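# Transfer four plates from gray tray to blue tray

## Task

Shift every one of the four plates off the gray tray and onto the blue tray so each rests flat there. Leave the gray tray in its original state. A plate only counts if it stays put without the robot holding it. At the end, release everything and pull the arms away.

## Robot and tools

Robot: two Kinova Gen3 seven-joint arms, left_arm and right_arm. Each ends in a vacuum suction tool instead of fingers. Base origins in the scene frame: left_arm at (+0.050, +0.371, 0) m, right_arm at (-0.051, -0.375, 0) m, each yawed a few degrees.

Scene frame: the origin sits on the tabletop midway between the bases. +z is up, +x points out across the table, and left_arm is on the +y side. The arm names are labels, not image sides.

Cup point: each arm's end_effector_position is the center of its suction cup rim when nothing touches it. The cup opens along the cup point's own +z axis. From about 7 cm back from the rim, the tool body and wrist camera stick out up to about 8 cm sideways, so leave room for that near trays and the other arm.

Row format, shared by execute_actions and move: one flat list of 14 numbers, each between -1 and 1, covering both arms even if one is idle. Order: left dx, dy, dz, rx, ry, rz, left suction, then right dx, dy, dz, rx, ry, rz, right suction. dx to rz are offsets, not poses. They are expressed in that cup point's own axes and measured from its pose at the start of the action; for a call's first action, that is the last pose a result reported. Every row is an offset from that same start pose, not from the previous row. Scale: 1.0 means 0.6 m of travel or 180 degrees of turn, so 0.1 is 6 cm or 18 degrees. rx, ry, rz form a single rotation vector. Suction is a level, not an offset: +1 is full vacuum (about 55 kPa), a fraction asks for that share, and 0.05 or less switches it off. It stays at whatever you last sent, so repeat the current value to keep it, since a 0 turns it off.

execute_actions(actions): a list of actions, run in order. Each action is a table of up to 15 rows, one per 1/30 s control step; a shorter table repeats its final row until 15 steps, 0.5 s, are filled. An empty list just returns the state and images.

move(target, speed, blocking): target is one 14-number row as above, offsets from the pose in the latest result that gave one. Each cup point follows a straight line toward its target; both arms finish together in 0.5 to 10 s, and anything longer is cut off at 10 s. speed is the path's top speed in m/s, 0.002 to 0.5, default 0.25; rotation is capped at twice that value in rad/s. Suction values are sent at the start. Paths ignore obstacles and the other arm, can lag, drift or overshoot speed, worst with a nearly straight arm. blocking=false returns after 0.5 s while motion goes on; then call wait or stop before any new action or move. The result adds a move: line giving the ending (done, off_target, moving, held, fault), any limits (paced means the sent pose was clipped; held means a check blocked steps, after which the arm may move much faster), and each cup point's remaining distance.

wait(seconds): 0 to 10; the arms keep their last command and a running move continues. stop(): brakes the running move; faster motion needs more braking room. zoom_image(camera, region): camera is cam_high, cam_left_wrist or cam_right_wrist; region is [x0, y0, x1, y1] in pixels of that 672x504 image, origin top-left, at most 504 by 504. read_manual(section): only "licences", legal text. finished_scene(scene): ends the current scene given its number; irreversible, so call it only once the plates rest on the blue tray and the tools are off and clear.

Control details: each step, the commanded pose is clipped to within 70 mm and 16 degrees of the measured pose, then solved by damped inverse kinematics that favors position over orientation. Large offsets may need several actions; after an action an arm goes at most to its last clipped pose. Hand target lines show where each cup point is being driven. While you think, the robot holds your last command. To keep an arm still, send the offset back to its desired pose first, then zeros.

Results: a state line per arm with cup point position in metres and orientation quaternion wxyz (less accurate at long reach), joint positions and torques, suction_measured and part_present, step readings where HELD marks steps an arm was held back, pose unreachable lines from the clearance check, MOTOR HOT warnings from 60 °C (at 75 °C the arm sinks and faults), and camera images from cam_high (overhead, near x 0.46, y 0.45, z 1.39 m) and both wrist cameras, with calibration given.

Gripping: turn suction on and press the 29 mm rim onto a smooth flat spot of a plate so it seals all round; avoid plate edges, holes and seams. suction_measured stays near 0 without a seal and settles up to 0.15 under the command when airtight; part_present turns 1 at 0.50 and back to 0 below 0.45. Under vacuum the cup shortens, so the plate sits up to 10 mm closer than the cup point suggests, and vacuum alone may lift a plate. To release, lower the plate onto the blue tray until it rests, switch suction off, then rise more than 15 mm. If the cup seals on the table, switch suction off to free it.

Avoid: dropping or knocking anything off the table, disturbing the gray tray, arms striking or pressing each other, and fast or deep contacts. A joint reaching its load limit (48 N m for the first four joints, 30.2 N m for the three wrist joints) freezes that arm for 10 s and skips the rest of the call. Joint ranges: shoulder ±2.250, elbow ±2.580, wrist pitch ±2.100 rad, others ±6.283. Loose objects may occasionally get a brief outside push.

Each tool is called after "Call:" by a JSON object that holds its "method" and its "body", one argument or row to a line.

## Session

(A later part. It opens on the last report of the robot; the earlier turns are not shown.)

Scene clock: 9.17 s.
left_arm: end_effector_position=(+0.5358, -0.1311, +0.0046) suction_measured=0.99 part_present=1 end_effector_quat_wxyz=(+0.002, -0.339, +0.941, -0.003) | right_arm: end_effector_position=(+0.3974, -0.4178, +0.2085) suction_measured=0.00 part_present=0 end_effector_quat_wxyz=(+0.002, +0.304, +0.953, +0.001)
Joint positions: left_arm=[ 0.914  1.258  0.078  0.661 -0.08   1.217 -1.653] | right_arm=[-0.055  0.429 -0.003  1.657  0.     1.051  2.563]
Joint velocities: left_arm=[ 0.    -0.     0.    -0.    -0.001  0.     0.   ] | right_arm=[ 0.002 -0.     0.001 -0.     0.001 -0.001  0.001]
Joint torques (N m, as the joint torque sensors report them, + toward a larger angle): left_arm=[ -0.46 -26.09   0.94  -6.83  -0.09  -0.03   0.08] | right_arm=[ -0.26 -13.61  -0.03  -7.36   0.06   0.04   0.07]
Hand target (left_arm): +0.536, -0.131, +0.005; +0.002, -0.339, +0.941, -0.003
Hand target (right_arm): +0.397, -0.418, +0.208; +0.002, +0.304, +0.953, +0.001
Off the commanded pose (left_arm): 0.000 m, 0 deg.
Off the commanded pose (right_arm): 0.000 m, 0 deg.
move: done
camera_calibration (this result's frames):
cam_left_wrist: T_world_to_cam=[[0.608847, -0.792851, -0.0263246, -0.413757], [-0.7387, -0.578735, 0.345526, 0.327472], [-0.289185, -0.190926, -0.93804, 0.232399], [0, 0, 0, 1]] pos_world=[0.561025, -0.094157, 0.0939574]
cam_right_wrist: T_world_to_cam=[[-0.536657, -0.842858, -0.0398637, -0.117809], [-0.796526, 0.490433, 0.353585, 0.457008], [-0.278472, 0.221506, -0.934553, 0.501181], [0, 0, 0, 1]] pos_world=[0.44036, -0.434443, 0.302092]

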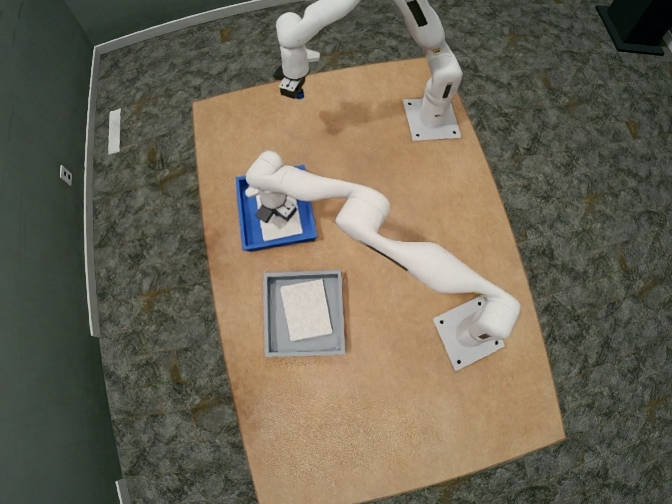

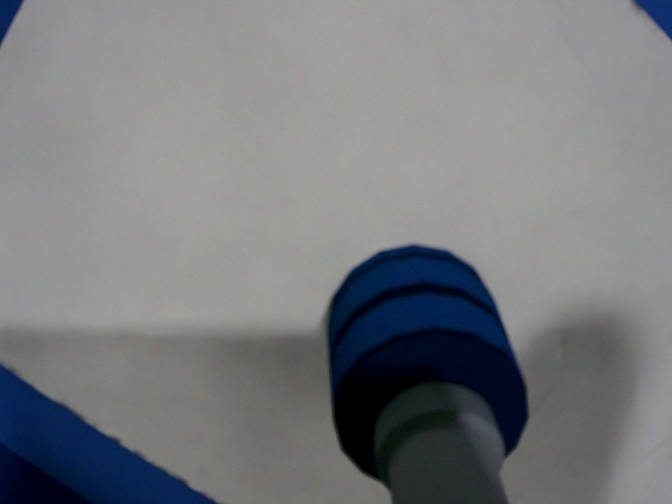

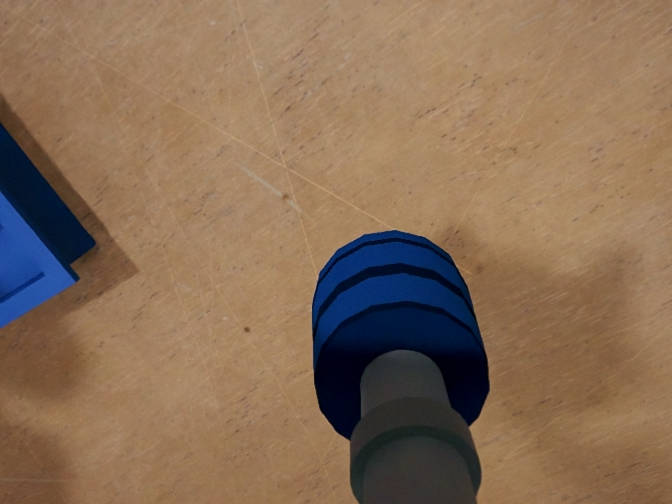

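Call:
{"method": "move", "body": {
  "target": [0,0,0.005,0,0,0,1,0,0,0,0,0,0,0]
}}

Call:
{"method": "execute_actions", "body": {
  "actions": [
    [[0,0,0,0,0,0,0,0,0,0,0,0,0,0]]
  ]
}}

Call:
{"method": "move", "body": {
  "target": [0,0,-0.125,0,0,0,0,0,0,0,0,0,0,0]
}}

Scene clock: 10.10 s.
left_arm: end_effector_position=(+0.5360, -0.1314, +0.0024) suction_measured=0.98 part_present=1 end_effector_quat_wxyz=(+0.002, -0.339, +0.941, -0.004) | right_arm: end_effector_position=(+0.3974, -0.4178, +0.2085) suction_measured=0.00 part_present=0 end_effector_quat_wxyz=(+0.002, +0.304, +0.953, +0.001)
Joint positions: left_arm=[ 0.914  1.261  0.078  0.662 -0.08   1.212 -1.653] | right_arm=[-0.055  0.429 -0.003  1.657  0.     1.051  2.563]
Joint velocities: left_arm=[-0.     0.001 -0.    -0.     0.002 -0.     0.003] | right_arm=[ 0.001 -0.002 -0.001 -0.    -0.001 -0.    -0.   ]
Joint torques (N m, as the joint torque sensors report them, + toward a larger angle): left_arm=[ -0.31 -24.96   0.99  -6.49  -0.05  -0.09   0.01] | right_arm=[ -0.3  -13.49   0.07  -7.24   0.11   0.1    0.  ]
Hand target (left_arm): +0.536, -0.131, +0.002; +0.002, -0.339, +0.941, -0.003
Hand target (right_arm): +0.397, -0.418, +0.208; +0.002, +0.304, +0.953, +0.001
Off the commanded pose (left_arm): 0.001 m, 0 deg.
Off the commanded pose (right_arm): 0.000 m, 0 deg.
move: done
camera_calibration (this result's frames):
cam_left_wrist: T_world_to_cam=[[0.608874, -0.792867, -0.0251733, -0.414216], [-0.738983, -0.57846, 0.345382, 0.328456], [-0.288404, -0.191692, -0.938124, 0.229863], [0, 0, 0, 1]] pos_world=[0.561223, -0.0943568, 0.09177]
cam_right_wrist: T_world_to_cam=[[-0.536657, -0.842858, -0.039864, -0.117808], [-0.796526, 0.490433, 0.353584, 0.457009], [-0.278471, 0.221506, -0.934553, 0.50118], [0, 0, 0, 1]] pos_world=[0.440361, -0.434443, 0.302092]

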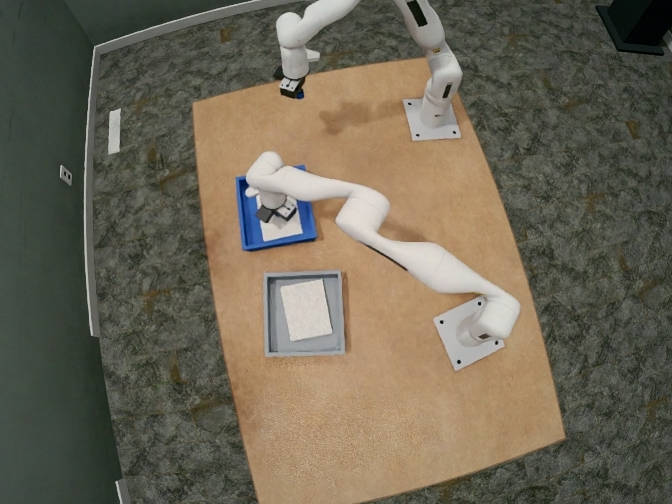

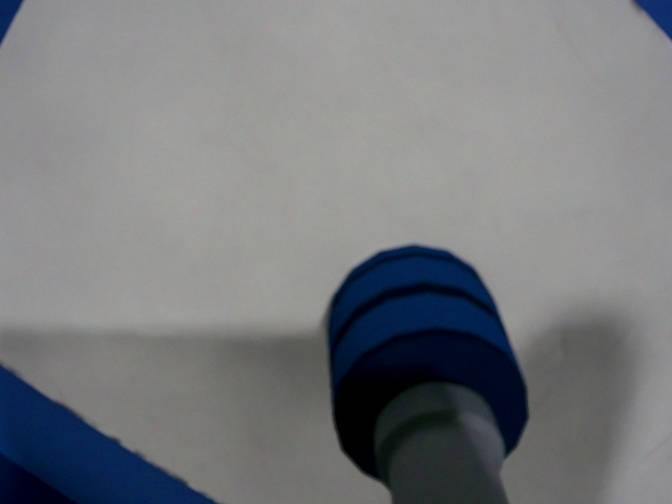

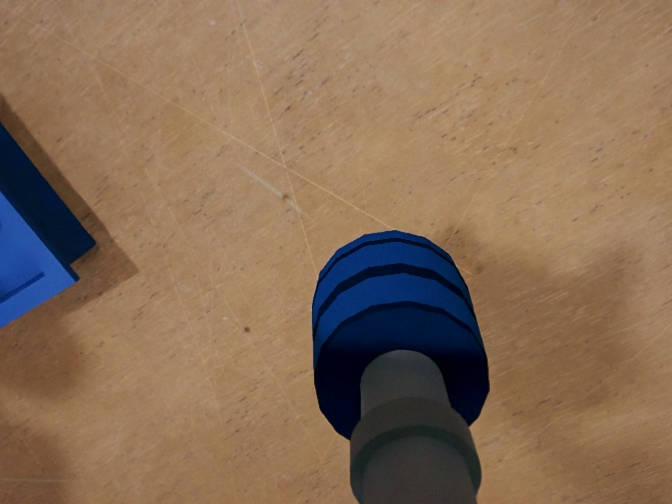

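Scene clock: 10.60 s.
left_arm: end_effector_position=(+0.5371, -0.1325, +0.0058) suction_measured=0.01 part_present=0 end_effector_quat_wxyz=(+0.003, -0.339, +0.941, -0.006) | right_arm: end_effector_position=(+0.3974, -0.4178, +0.2085) suction_measured=0.00 part_present=0 end_effector_quat_wxyz=(+0.002, +0.304, +0.953, +0.001)
Joint positions: left_arm=[ 0.914  1.257  0.078  0.66  -0.08   1.213 -1.653] | right_arm=[-0.055  0.429 -0.003  1.657  0.     1.051  2.563]
Joint velocities: left_arm=[ 0.     0.     0.    -0.     0.     0.    -0.001] | right_arm=[-0.001 -0.     0.001  0.     0.    -0.002  0.   ]
Joint torques (N m, as the joint torque sensors report them, + toward a larger angle): left_arm=[ -0.6  -21.31   0.87  -5.39  -0.08  -0.4   -0.09] | right_arm=[ -0.13 -13.54   0.01  -7.35   0.03   0.08   0.06]
Hand target (left_arm): +0.536, -0.131, +0.002; +0.002, -0.339, +0.941, -0.004
Hand target (right_arm): +0.397, -0.418, +0.208; +0.002, +0.304, +0.953, +0.001
Off the commanded pose (left_arm): 0.004 m, 0 deg.
Off the commanded pose (right_arm): 0.000 m, 0 deg.
Step readings (end_effector_position):
0: left_arm (+0.5360, -0.1314, +0.0024) | right_arm (+0.3974, -0.4178, +0.2085)
1: left_arm (+0.5361, -0.1315, +0.0027) | right_arm (+0.3974, -0.4178, +0.2085)
2: left_arm (+0.5363, -0.1317, +0.0035) | right_arm (+0.3974, -0.4178, +0.2085)
4: left_arm (+0.5369, -0.1323, +0.0051) | right_arm (+0.3974, -0.4178, +0.2085)
8: left_arm (+0.5371, -0.1325, +0.0058) | right_arm (+0.3974, -0.4178, +0.2085)
15: end_effector_position above
camera_calibration (this result's frames):
cam_left_wrist: T_world_to_cam=[[0.60897, -0.792928, -0.0205171, -0.415682], [-0.740118, -0.577334, 0.344833, 0.328196], [-0.285273, -0.194808, -0.93844, 0.231034], [0, 0, 0, 1]] pos_world=[0.561949, -0.0951201, 0.0951097]
cam_right_wrist: T_world_to_cam=[[-0.536657, -0.842858, -0.0398641, -0.117808], [-0.796526, 0.490433, 0.353584, 0.45701], [-0.27847, 0.221506, -0.934553, 0.50118], [0, 0, 0, 1]] pos_world=[0.440361, -0.434443, 0.302092]

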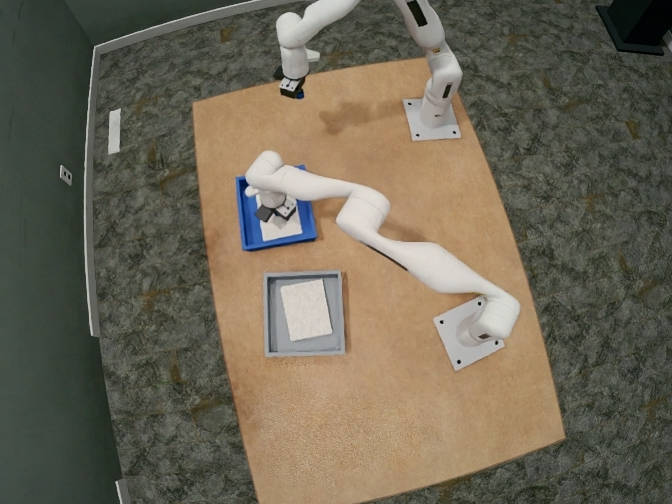

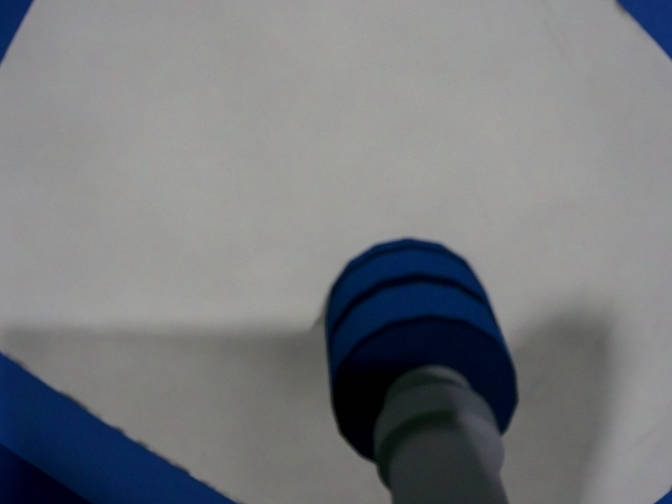

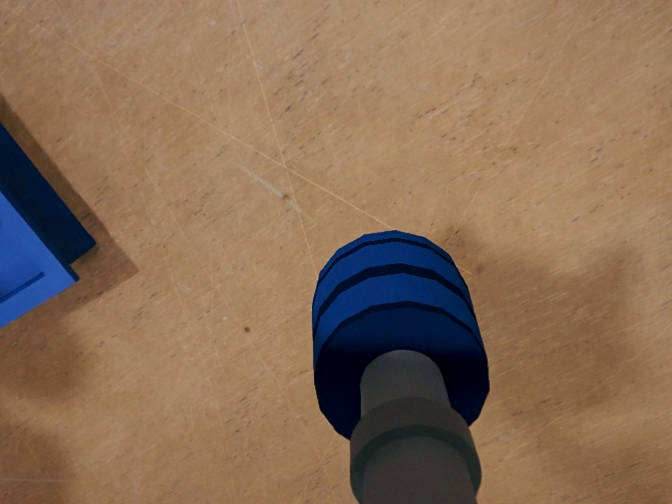

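Scene clock: 11.33 s.
left_arm: end_effector_position=(+0.5364, -0.1319, +0.0807) suction_measured=0.01 part_present=0 end_effector_quat_wxyz=(+0.003, -0.339, +0.941, -0.006) | right_arm: end_effector_position=(+0.3974, -0.4178, +0.2085) suction_measured=0.00 part_present=0 end_effector_quat_wxyz=(+0.002, +0.304, +0.953, +0.001)
Joint positions: left_arm=[ 0.914  1.172  0.083  0.608 -0.08   1.351 -1.655] | right_arm=[-0.055  0.429 -0.003  1.657  0.     1.051  2.563]
Joint velocities: left_arm=[-0.    -0.002 -0.     0.001 -0.001  0.     0.   ] | right_arm=[ 0.001  0.001 -0.001  0.    -0.001  0.001  0.   ]
Joint torques (N m, as the joint torque sensors report them, + toward a larger angle): left_arm=[ -0.51 -24.76   1.13  -6.74  -0.04  -0.09   0.12] | right_arm=[ -0.27 -13.64   0.15  -7.18   0.2    0.06   0.01]
Hand target (left_arm): +0.536, -0.132, +0.081; +0.003, -0.339, +0.941, -0.006
Hand target (right_arm): +0.397, -0.418, +0.208; +0.002, +0.304, +0.953, +0.001
Off the commanded pose (left_arm): 0.000 m, 0 deg.
Off the commanded pose (right_arm): 0.000 m, 0 deg.
move: done
camera_calibration (this result's frames):
cam_left_wrist: T_world_to_cam=[[0.608944, -0.792945, -0.0206332, -0.413308], [-0.740057, -0.577306, 0.345011, 0.302131], [-0.285487, -0.194823, -0.938372, 0.30133], [0, 0, 0, 1]] pos_world=[0.561302, -0.0946024, 0.169993]
cam_right_wrist: T_world_to_cam=[[-0.536657, -0.842858, -0.0398645, -0.117807], [-0.796526, 0.490434, 0.353583, 0.457011], [-0.27847, 0.221506, -0.934553, 0.50118], [0, 0, 0, 1]] pos_world=[0.440362, -0.434443, 0.302091]

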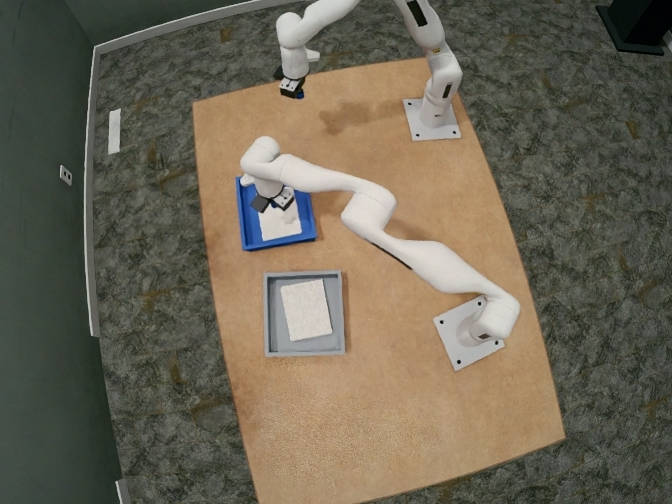

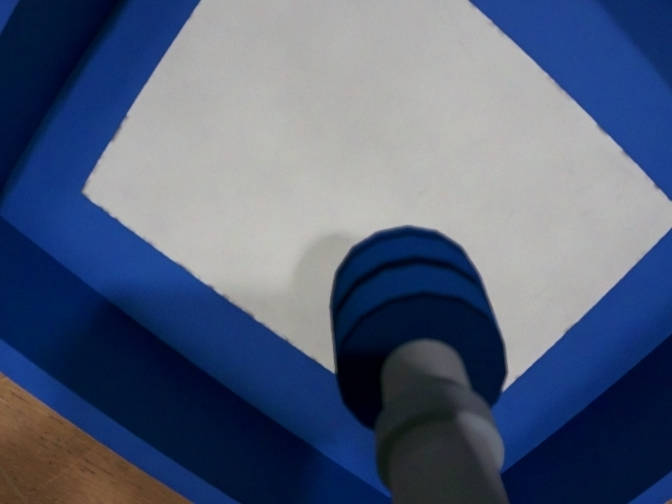

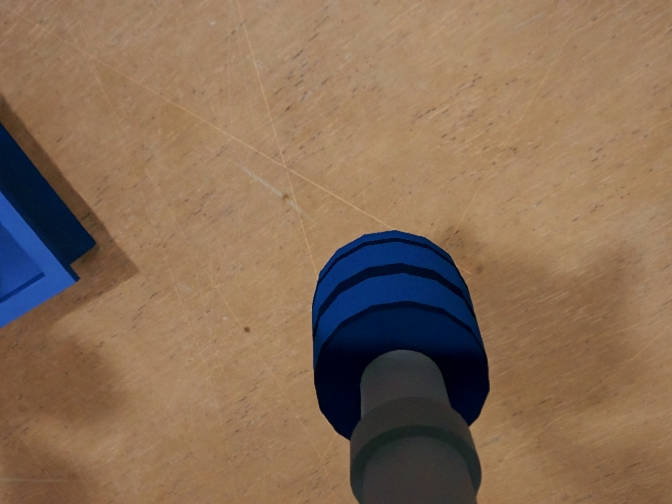

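Call:
{"method": "move", "body": {
  "target": [-0.313,0.437,0,-0.003,0,0,0,0,0,0,0,0,0,0],
  "speed": 0.5
}}

Call:
{"method": "move", "body": {
  "target": [0,0,0.102,0,0,0,1,0,0,0,0,0,0,0],
  "speed": 0.1
}}

Scene clock: 13.07 s.
left_arm: end_effector_position=(+0.5132, +0.1906, +0.0781) suction_measured=0.01 part_present=0 end_effector_quat_wxyz=(+0.002, -0.340, +0.940, -0.001) | right_arm: end_effector_position=(+0.3974, -0.4178, +0.2085) suction_measured=0.00 part_present=0 end_effector_quat_wxyz=(+0.002, +0.304, +0.953, +0.001)
Joint positions: left_arm=[ 0.458  0.708  0.054  1.652 -0.053  0.779 -2.081] | right_arm=[-0.055  0.429 -0.003  1.657  0.     1.051  2.563]
Joint velocities: left_arm=[-0.002 -0.002 -0.002  0.     0.001  0.    -0.002] | right_arm=[ 0.    -0.001 -0.     0.    -0.     0.001 -0.001]
Joint torques (N m, as the joint torque sensors report them, + toward a larger angle): left_arm=[ -0.28 -17.33   0.78  -4.68  -0.05   0.02  -0.01] | right_arm=[ -0.26 -13.62   0.16  -7.44   0.03   0.13   0.05]
Hand target (left_arm): +0.513, +0.191, +0.078; +0.002, -0.340, +0.940, -0.001
Hand target (right_arm): +0.397, -0.418, +0.208; +0.002, +0.304, +0.953, +0.001
Off the commanded pose (left_arm): 0.001 m, 0 deg.
Off the commanded pose (right_arm): 0.000 m, 0 deg.
move: done; limits=paced
camera_calibration (this result's frames):
cam_left_wrist: T_world_to_cam=[[0.610299, -0.791552, -0.0312965, -0.143588], [-0.737117, -0.581913, 0.343565, 0.471519], [-0.290161, -0.186608, -0.938607, 0.355968], [0, 0, 0, 1]] pos_world=[0.538484, 0.227152, 0.167624]
cam_right_wrist: T_world_to_cam=[[-0.536657, -0.842858, -0.0398646, -0.117807], [-0.796526, 0.490434, 0.353583, 0.457012], [-0.278469, 0.221506, -0.934553, 0.501179], [0, 0, 0, 1]] pos_world=[0.440363, -0.434443, 0.302091]

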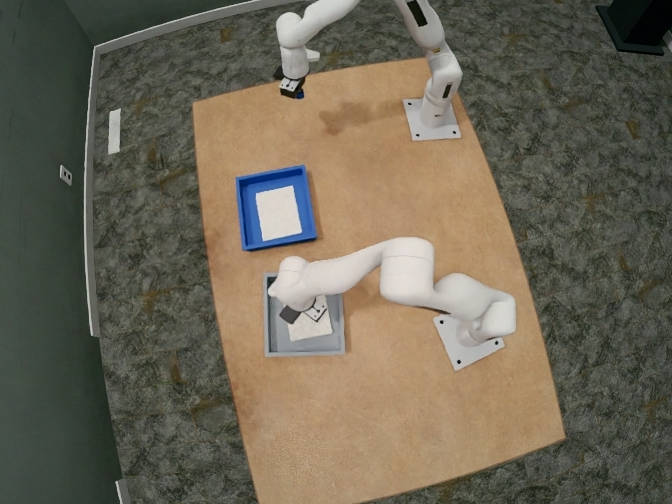

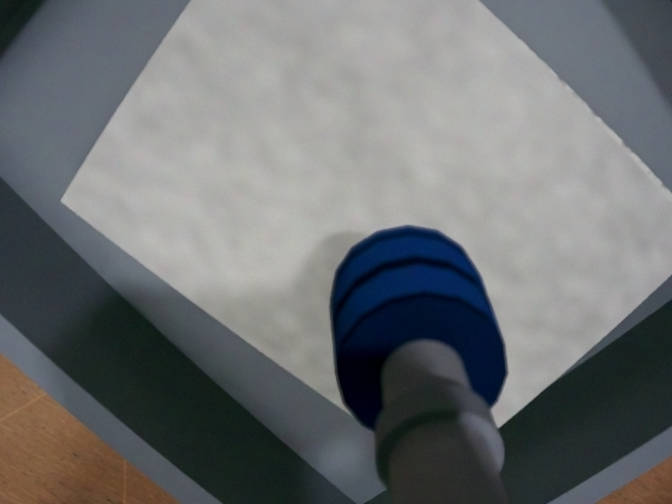

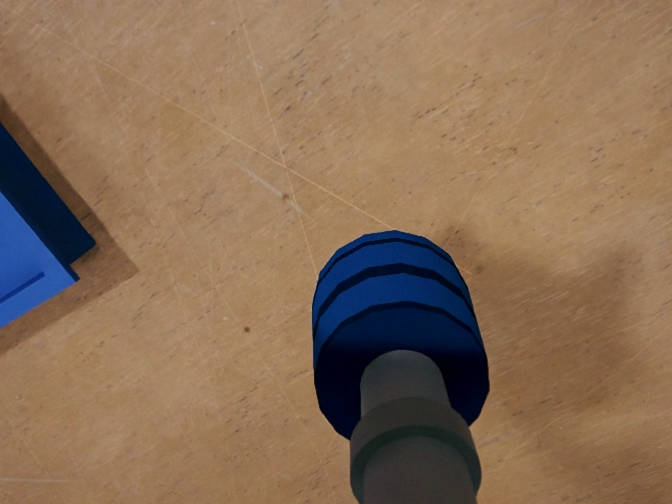

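Scene clock: 14.07 s.
left_arm: end_effector_position=(+0.5132, +0.1909, +0.0168) suction_measured=0.60 part_present=1 end_effector_quat_wxyz=(+0.002, -0.340, +0.940, -0.000) | right_arm: end_effector_position=(+0.3974, -0.4178, +0.2085) suction_measured=0.00 part_present=0 end_effector_quat_wxyz=(+0.002, +0.304, +0.953, +0.001)
Joint positions: left_arm=[ 0.464  0.819  0.044  1.683 -0.058  0.638 -2.076] | right_arm=[-0.055  0.429 -0.003  1.657  0.     1.051  2.563]
Joint velocities: left_arm=[ 0.     0.     0.    -0.001 -0.001  0.    -0.002] | right_arm=[-0.     0.001 -0.     0.     0.001  0.001  0.   ]
Joint torques (N m, as the joint torque sensors report them, + toward a larger angle): left_arm=[ -0.42 -18.82   0.85  -4.1   -0.05   0.08   0.08] | right_arm=[ -0.21 -13.49   0.05  -7.39   0.14   0.09   0.07]
Hand target (left_arm): +0.513, +0.191, +0.017; +0.002, -0.340, +0.940, -0.000
Hand target (right_arm): +0.397, -0.418, +0.208; +0.002, +0.304, +0.953, +0.001
Off the commanded pose (left_arm): 0.000 m, 0 deg.
Off the commanded pose (right_arm): 0.000 m, 0 deg.
move: done
camera_calibration (this result's frames):
cam_left_wrist: T_world_to_cam=[[0.610283, -0.791542, -0.0318645, -0.145287], [-0.737051, -0.582094, 0.343399, 0.492757], [-0.290363, -0.186085, -0.938649, 0.298473], [0, 0, 0, 1]] pos_world=[0.538519, 0.227371, 0.106319]
cam_right_wrist: T_world_to_cam=[[-0.536658, -0.842858, -0.0398649, -0.117806], [-0.796526, 0.490434, 0.353583, 0.457013], [-0.278469, 0.221506, -0.934553, 0.501179], [0, 0, 0, 1]] pos_world=[0.440363, -0.434443, 0.302091]

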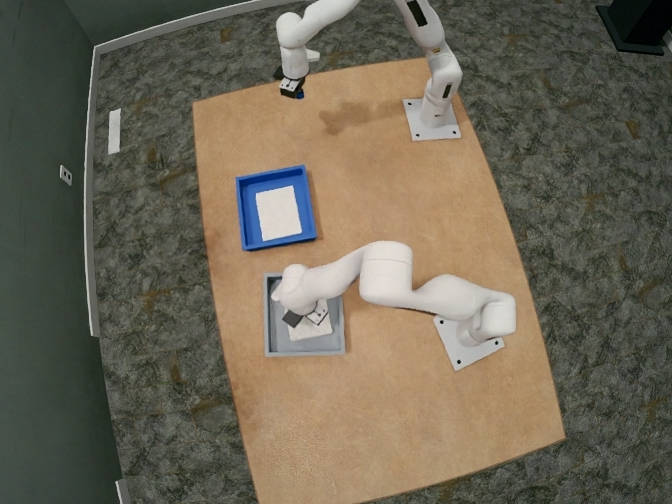

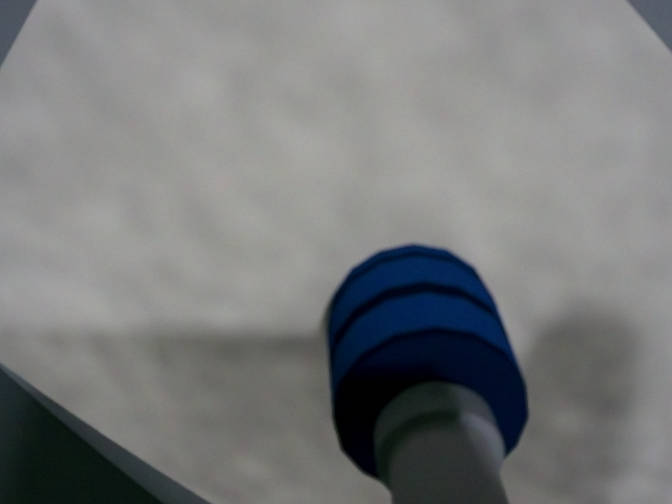

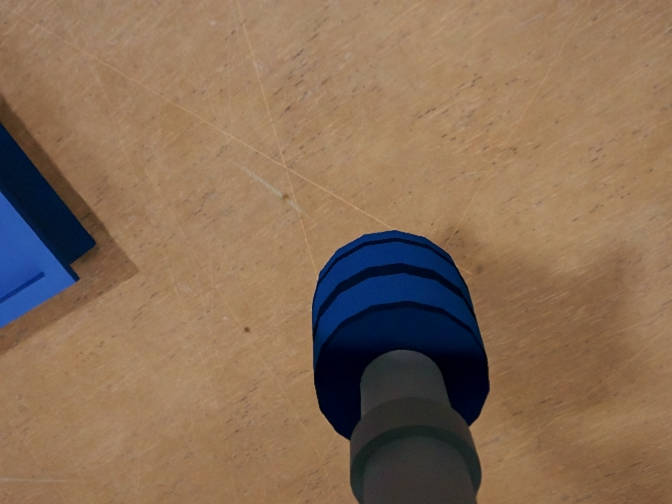

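Call:
{"method": "move", "body": {
  "target": [0,0,-0.1,0,0,0,1,0,0,0,0,0,0,0],
  "speed": 0.15
}}

Call:
{"method": "move", "body": {
  "target": [0.313,-0.433,0,0,0,0,1,0,0,0,0,0,0,0],
  "speed": 0.35
}}

Call:
{"method": "move", "body": {
  "target": [0,0,0.118,0,0,0,1,0,0,0,0,0,0,0],
  "speed": 0.1
}}

Scene clock: 15.00 s.
left_arm: end_effector_position=(+0.5129, +0.1907, +0.0765) suction_measured=1.00 part_present=1 end_effector_quat_wxyz=(+0.002, -0.340, +0.940, -0.000) | right_arm: end_effector_position=(+0.3974, -0.4178, +0.2085) suction_measured=0.00 part_present=0 end_effector_quat_wxyz=(+0.002, +0.304, +0.953, +0.001)
Joint positions: left_arm=[ 0.458  0.711  0.053  1.653 -0.053  0.776 -2.081] | right_arm=[-0.055  0.429 -0.003  1.657  0.     1.051  2.563]
Joint velocities: left_arm=[-0.001 -0.007 -0.    -0.     0.001  0.     0.   ] | right_arm=[ 0.    -0.001 -0.002  0.    -0.    -0.001 -0.   ]
Joint torques (N m, as the joint torque sensors report them, + toward a larger angle): left_arm=[ -0.36 -18.45   0.88  -4.91  -0.02   0.07  -0.08] | right_arm=[ -0.25 -13.62  -0.01  -7.28   0.11  -0.01   0.06]
Hand target (left_arm): +0.513, +0.191, +0.077; +0.002, -0.340, +0.940, -0.000
Hand target (right_arm): +0.397, -0.418, +0.208; +0.002, +0.304, +0.953, +0.001
Off the commanded pose (left_arm): 0.000 m, 0 deg.
Off the commanded pose (right_arm): 0.000 m, 0 deg.
move: done
camera_calibration (this result's frames):
cam_left_wrist: T_world_to_cam=[[0.610234, -0.791566, -0.0321989, -0.143301], [-0.736787, -0.582002, 0.34412, 0.471736], [-0.291134, -0.18627, -0.938373, 0.354758], [0, 0, 0, 1]] pos_world=[0.538298, 0.2272, 0.165947]
cam_right_wrist: T_world_to_cam=[[-0.536658, -0.842858, -0.0398653, -0.117806], [-0.796526, 0.490434, 0.353582, 0.457014], [-0.278468, 0.221506, -0.934554, 0.501179], [0, 0, 0, 1]] pos_world=[0.440364, -0.434443, 0.30209]

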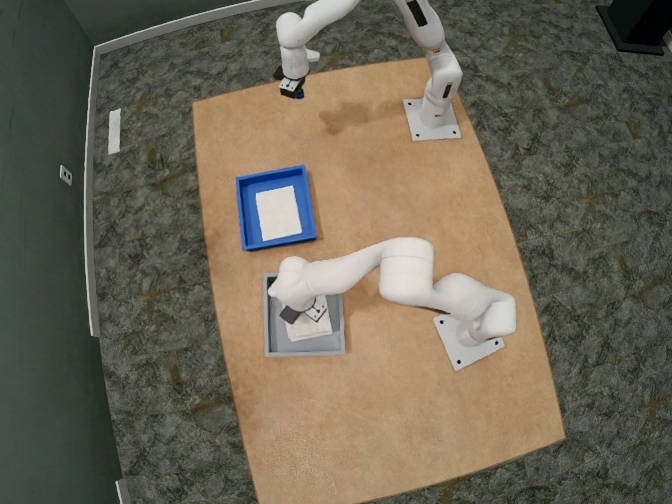

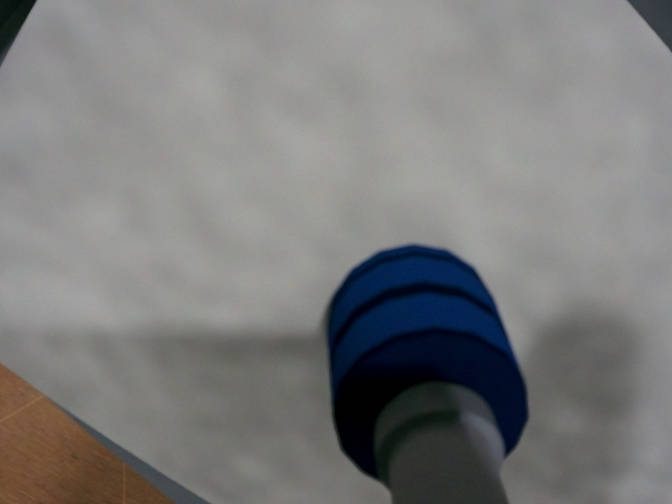

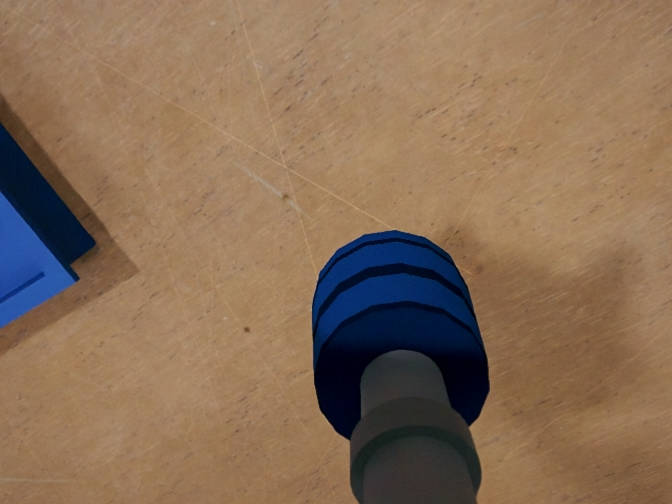

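Scene clock: 16.57 s.
left_arm: end_effector_position=(+0.5347, -0.1302, +0.0777) suction_measured=0.98 part_present=1 end_effector_quat_wxyz=(+0.002, -0.339, +0.941, -0.002) | right_arm: end_effector_position=(+0.3974, -0.4178, +0.2085) suction_measured=0.00 part_present=0 end_effector_quat_wxyz=(+0.002, +0.304, +0.953, +0.001)
Joint positions: left_arm=[ 0.917  1.175  0.072  0.609 -0.07   1.354 -1.659] | right_arm=[-0.055  0.429 -0.003  1.657  0.     1.051  2.563]
Joint velocities: left_arm=[ 0.003  0.02   0.001 -0.014 -0.     0.005 -0.   ] | right_arm=[ 0.001  0.001 -0.    -0.    -0.001  0.001  0.001]
Joint torques (N m, as the joint torque sensors report them, + toward a larger angle): left_arm=[ -0.44 -25.7    1.09  -6.54   0.01   0.17  -0.05] | right_arm=[ -0.32 -13.45   0.    -7.35   0.02   0.06   0.06]
Hand target (left_arm): +0.534, -0.130, +0.076; +0.001, -0.339, +0.941, -0.001
Hand target (right_arm): +0.397, -0.418, +0.208; +0.002, +0.304, +0.953, +0.001
Off the commanded pose (left_arm): 0.002 m, 0 deg.
Off the commanded pose (right_arm): 0.000 m, 0 deg.
move: done
camera_calibration (this result's frames):
cam_left_wrist: T_world_to_cam=[[0.608725, -0.792836, -0.0294179, -0.410137], [-0.738039, -0.57948, 0.345689, 0.30153], [-0.291122, -0.188718, -0.937888, 0.302095], [0, 0, 0, 1]] pos_world=[0.560148, -0.0934302, 0.16703]
cam_right_wrist: T_world_to_cam=[[-0.536658, -0.842858, -0.0398653, -0.117806], [-0.796526, 0.490434, 0.353581, 0.457015], [-0.278468, 0.221506, -0.934554, 0.501179], [0, 0, 0, 1]] pos_world=[0.440365, -0.434443, 0.30209]

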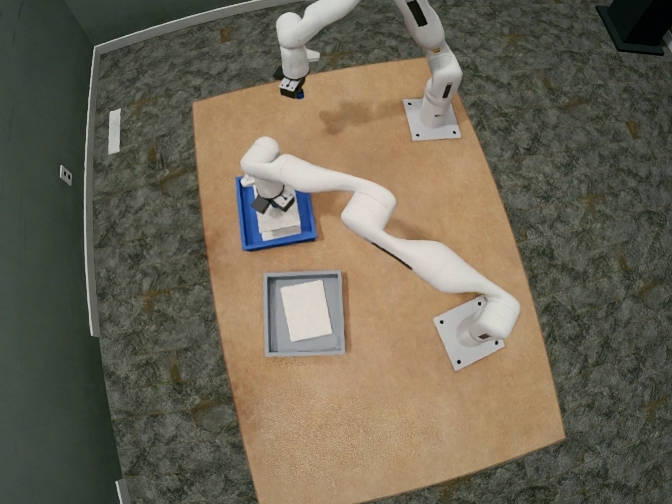

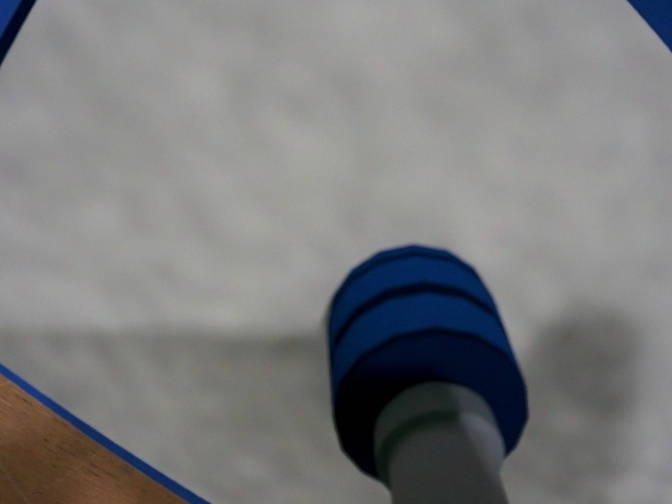

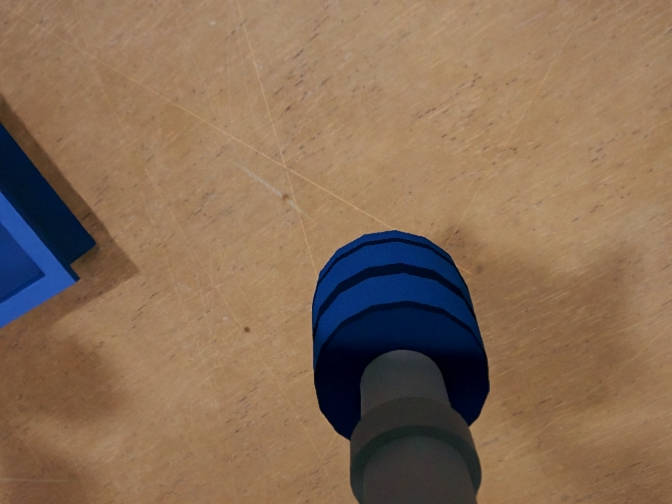

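Scene clock: 17.53 s.
left_arm: end_effector_position=(+0.5355, -0.1308, +0.0085) suction_measured=0.96 part_present=1 end_effector_quat_wxyz=(+0.002, -0.339, +0.941, -0.003) | right_arm: end_effector_position=(+0.3974, -0.4178, +0.2085) suction_measured=0.00 part_present=0 end_effector_quat_wxyz=(+0.002, +0.304, +0.953, +0.001)
Joint positions: left_arm=[ 0.917  1.251  0.067  0.663 -0.07   1.222 -1.657] | right_arm=[-0.055  0.429 -0.003  1.657  0.     1.051  2.563]
Joint velocities: left_arm=[ 0.    -0.001 -0.    -0.002  0.002  0.003  0.   ] | right_arm=[-0.001 -0.001  0.001 -0.001  0.     0.001 -0.001]
Joint torques (N m, as the joint torque sensors report them, + toward a larger angle): left_arm=[ -0.45 -24.36   1.    -6.43  -0.02  -0.17   0.07] | right_arm=[ -0.29 -13.48   0.03  -7.36   0.05   0.09   0.1 ]
Hand target (left_arm): +0.535, -0.130, +0.007; +0.002, -0.339, +0.941, -0.002
Hand target (right_arm): +0.397, -0.418, +0.208; +0.002, +0.304, +0.953, +0.001
Off the commanded pose (left_arm): 0.002 m, 0 deg.
Off the commanded pose (right_arm): 0.000 m, 0 deg.
move: done
camera_calibration (this result's frames):
cam_left_wrist: T_world_to_cam=[[0.608849, -0.792833, -0.0268078, -0.413198], [-0.738685, -0.578939, 0.345214, 0.326122], [-0.289217, -0.190381, -0.938141, 0.236081], [0, 0, 0, 1]] pos_world=[0.560756, -0.0938469, 0.0978181]
cam_right_wrist: T_world_to_cam=[[-0.536657, -0.842858, -0.0398656, -0.117805], [-0.796527, 0.490434, 0.353581, 0.457015], [-0.278467, 0.221506, -0.934554, 0.501178], [0, 0, 0, 1]] pos_world=[0.440366, -0.434443, 0.30209]

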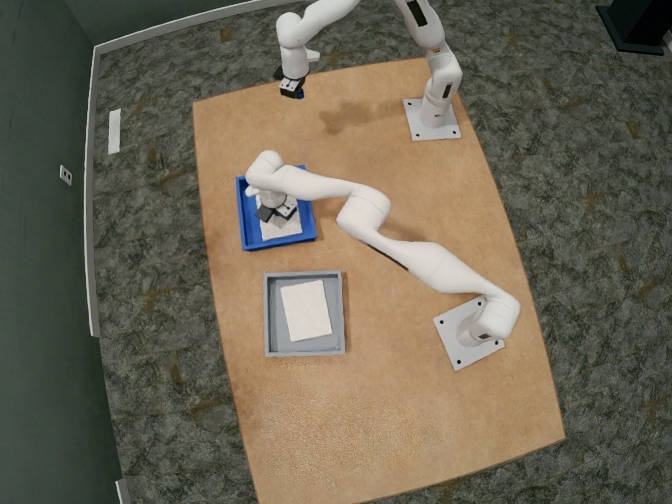

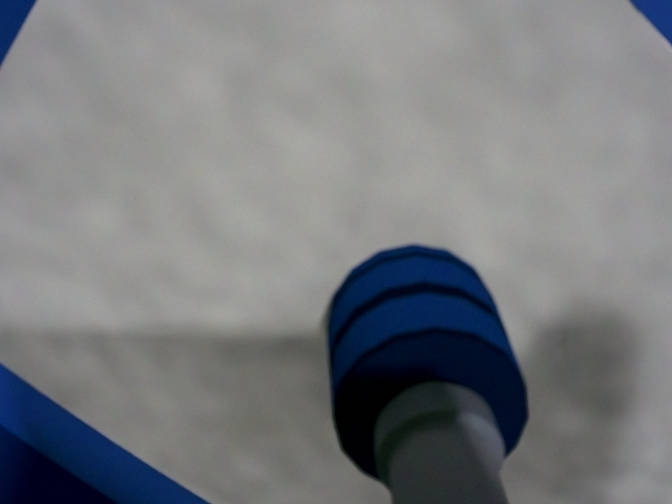

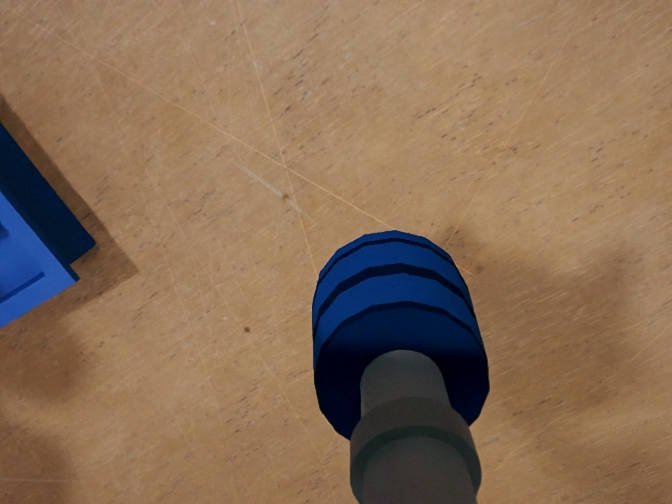

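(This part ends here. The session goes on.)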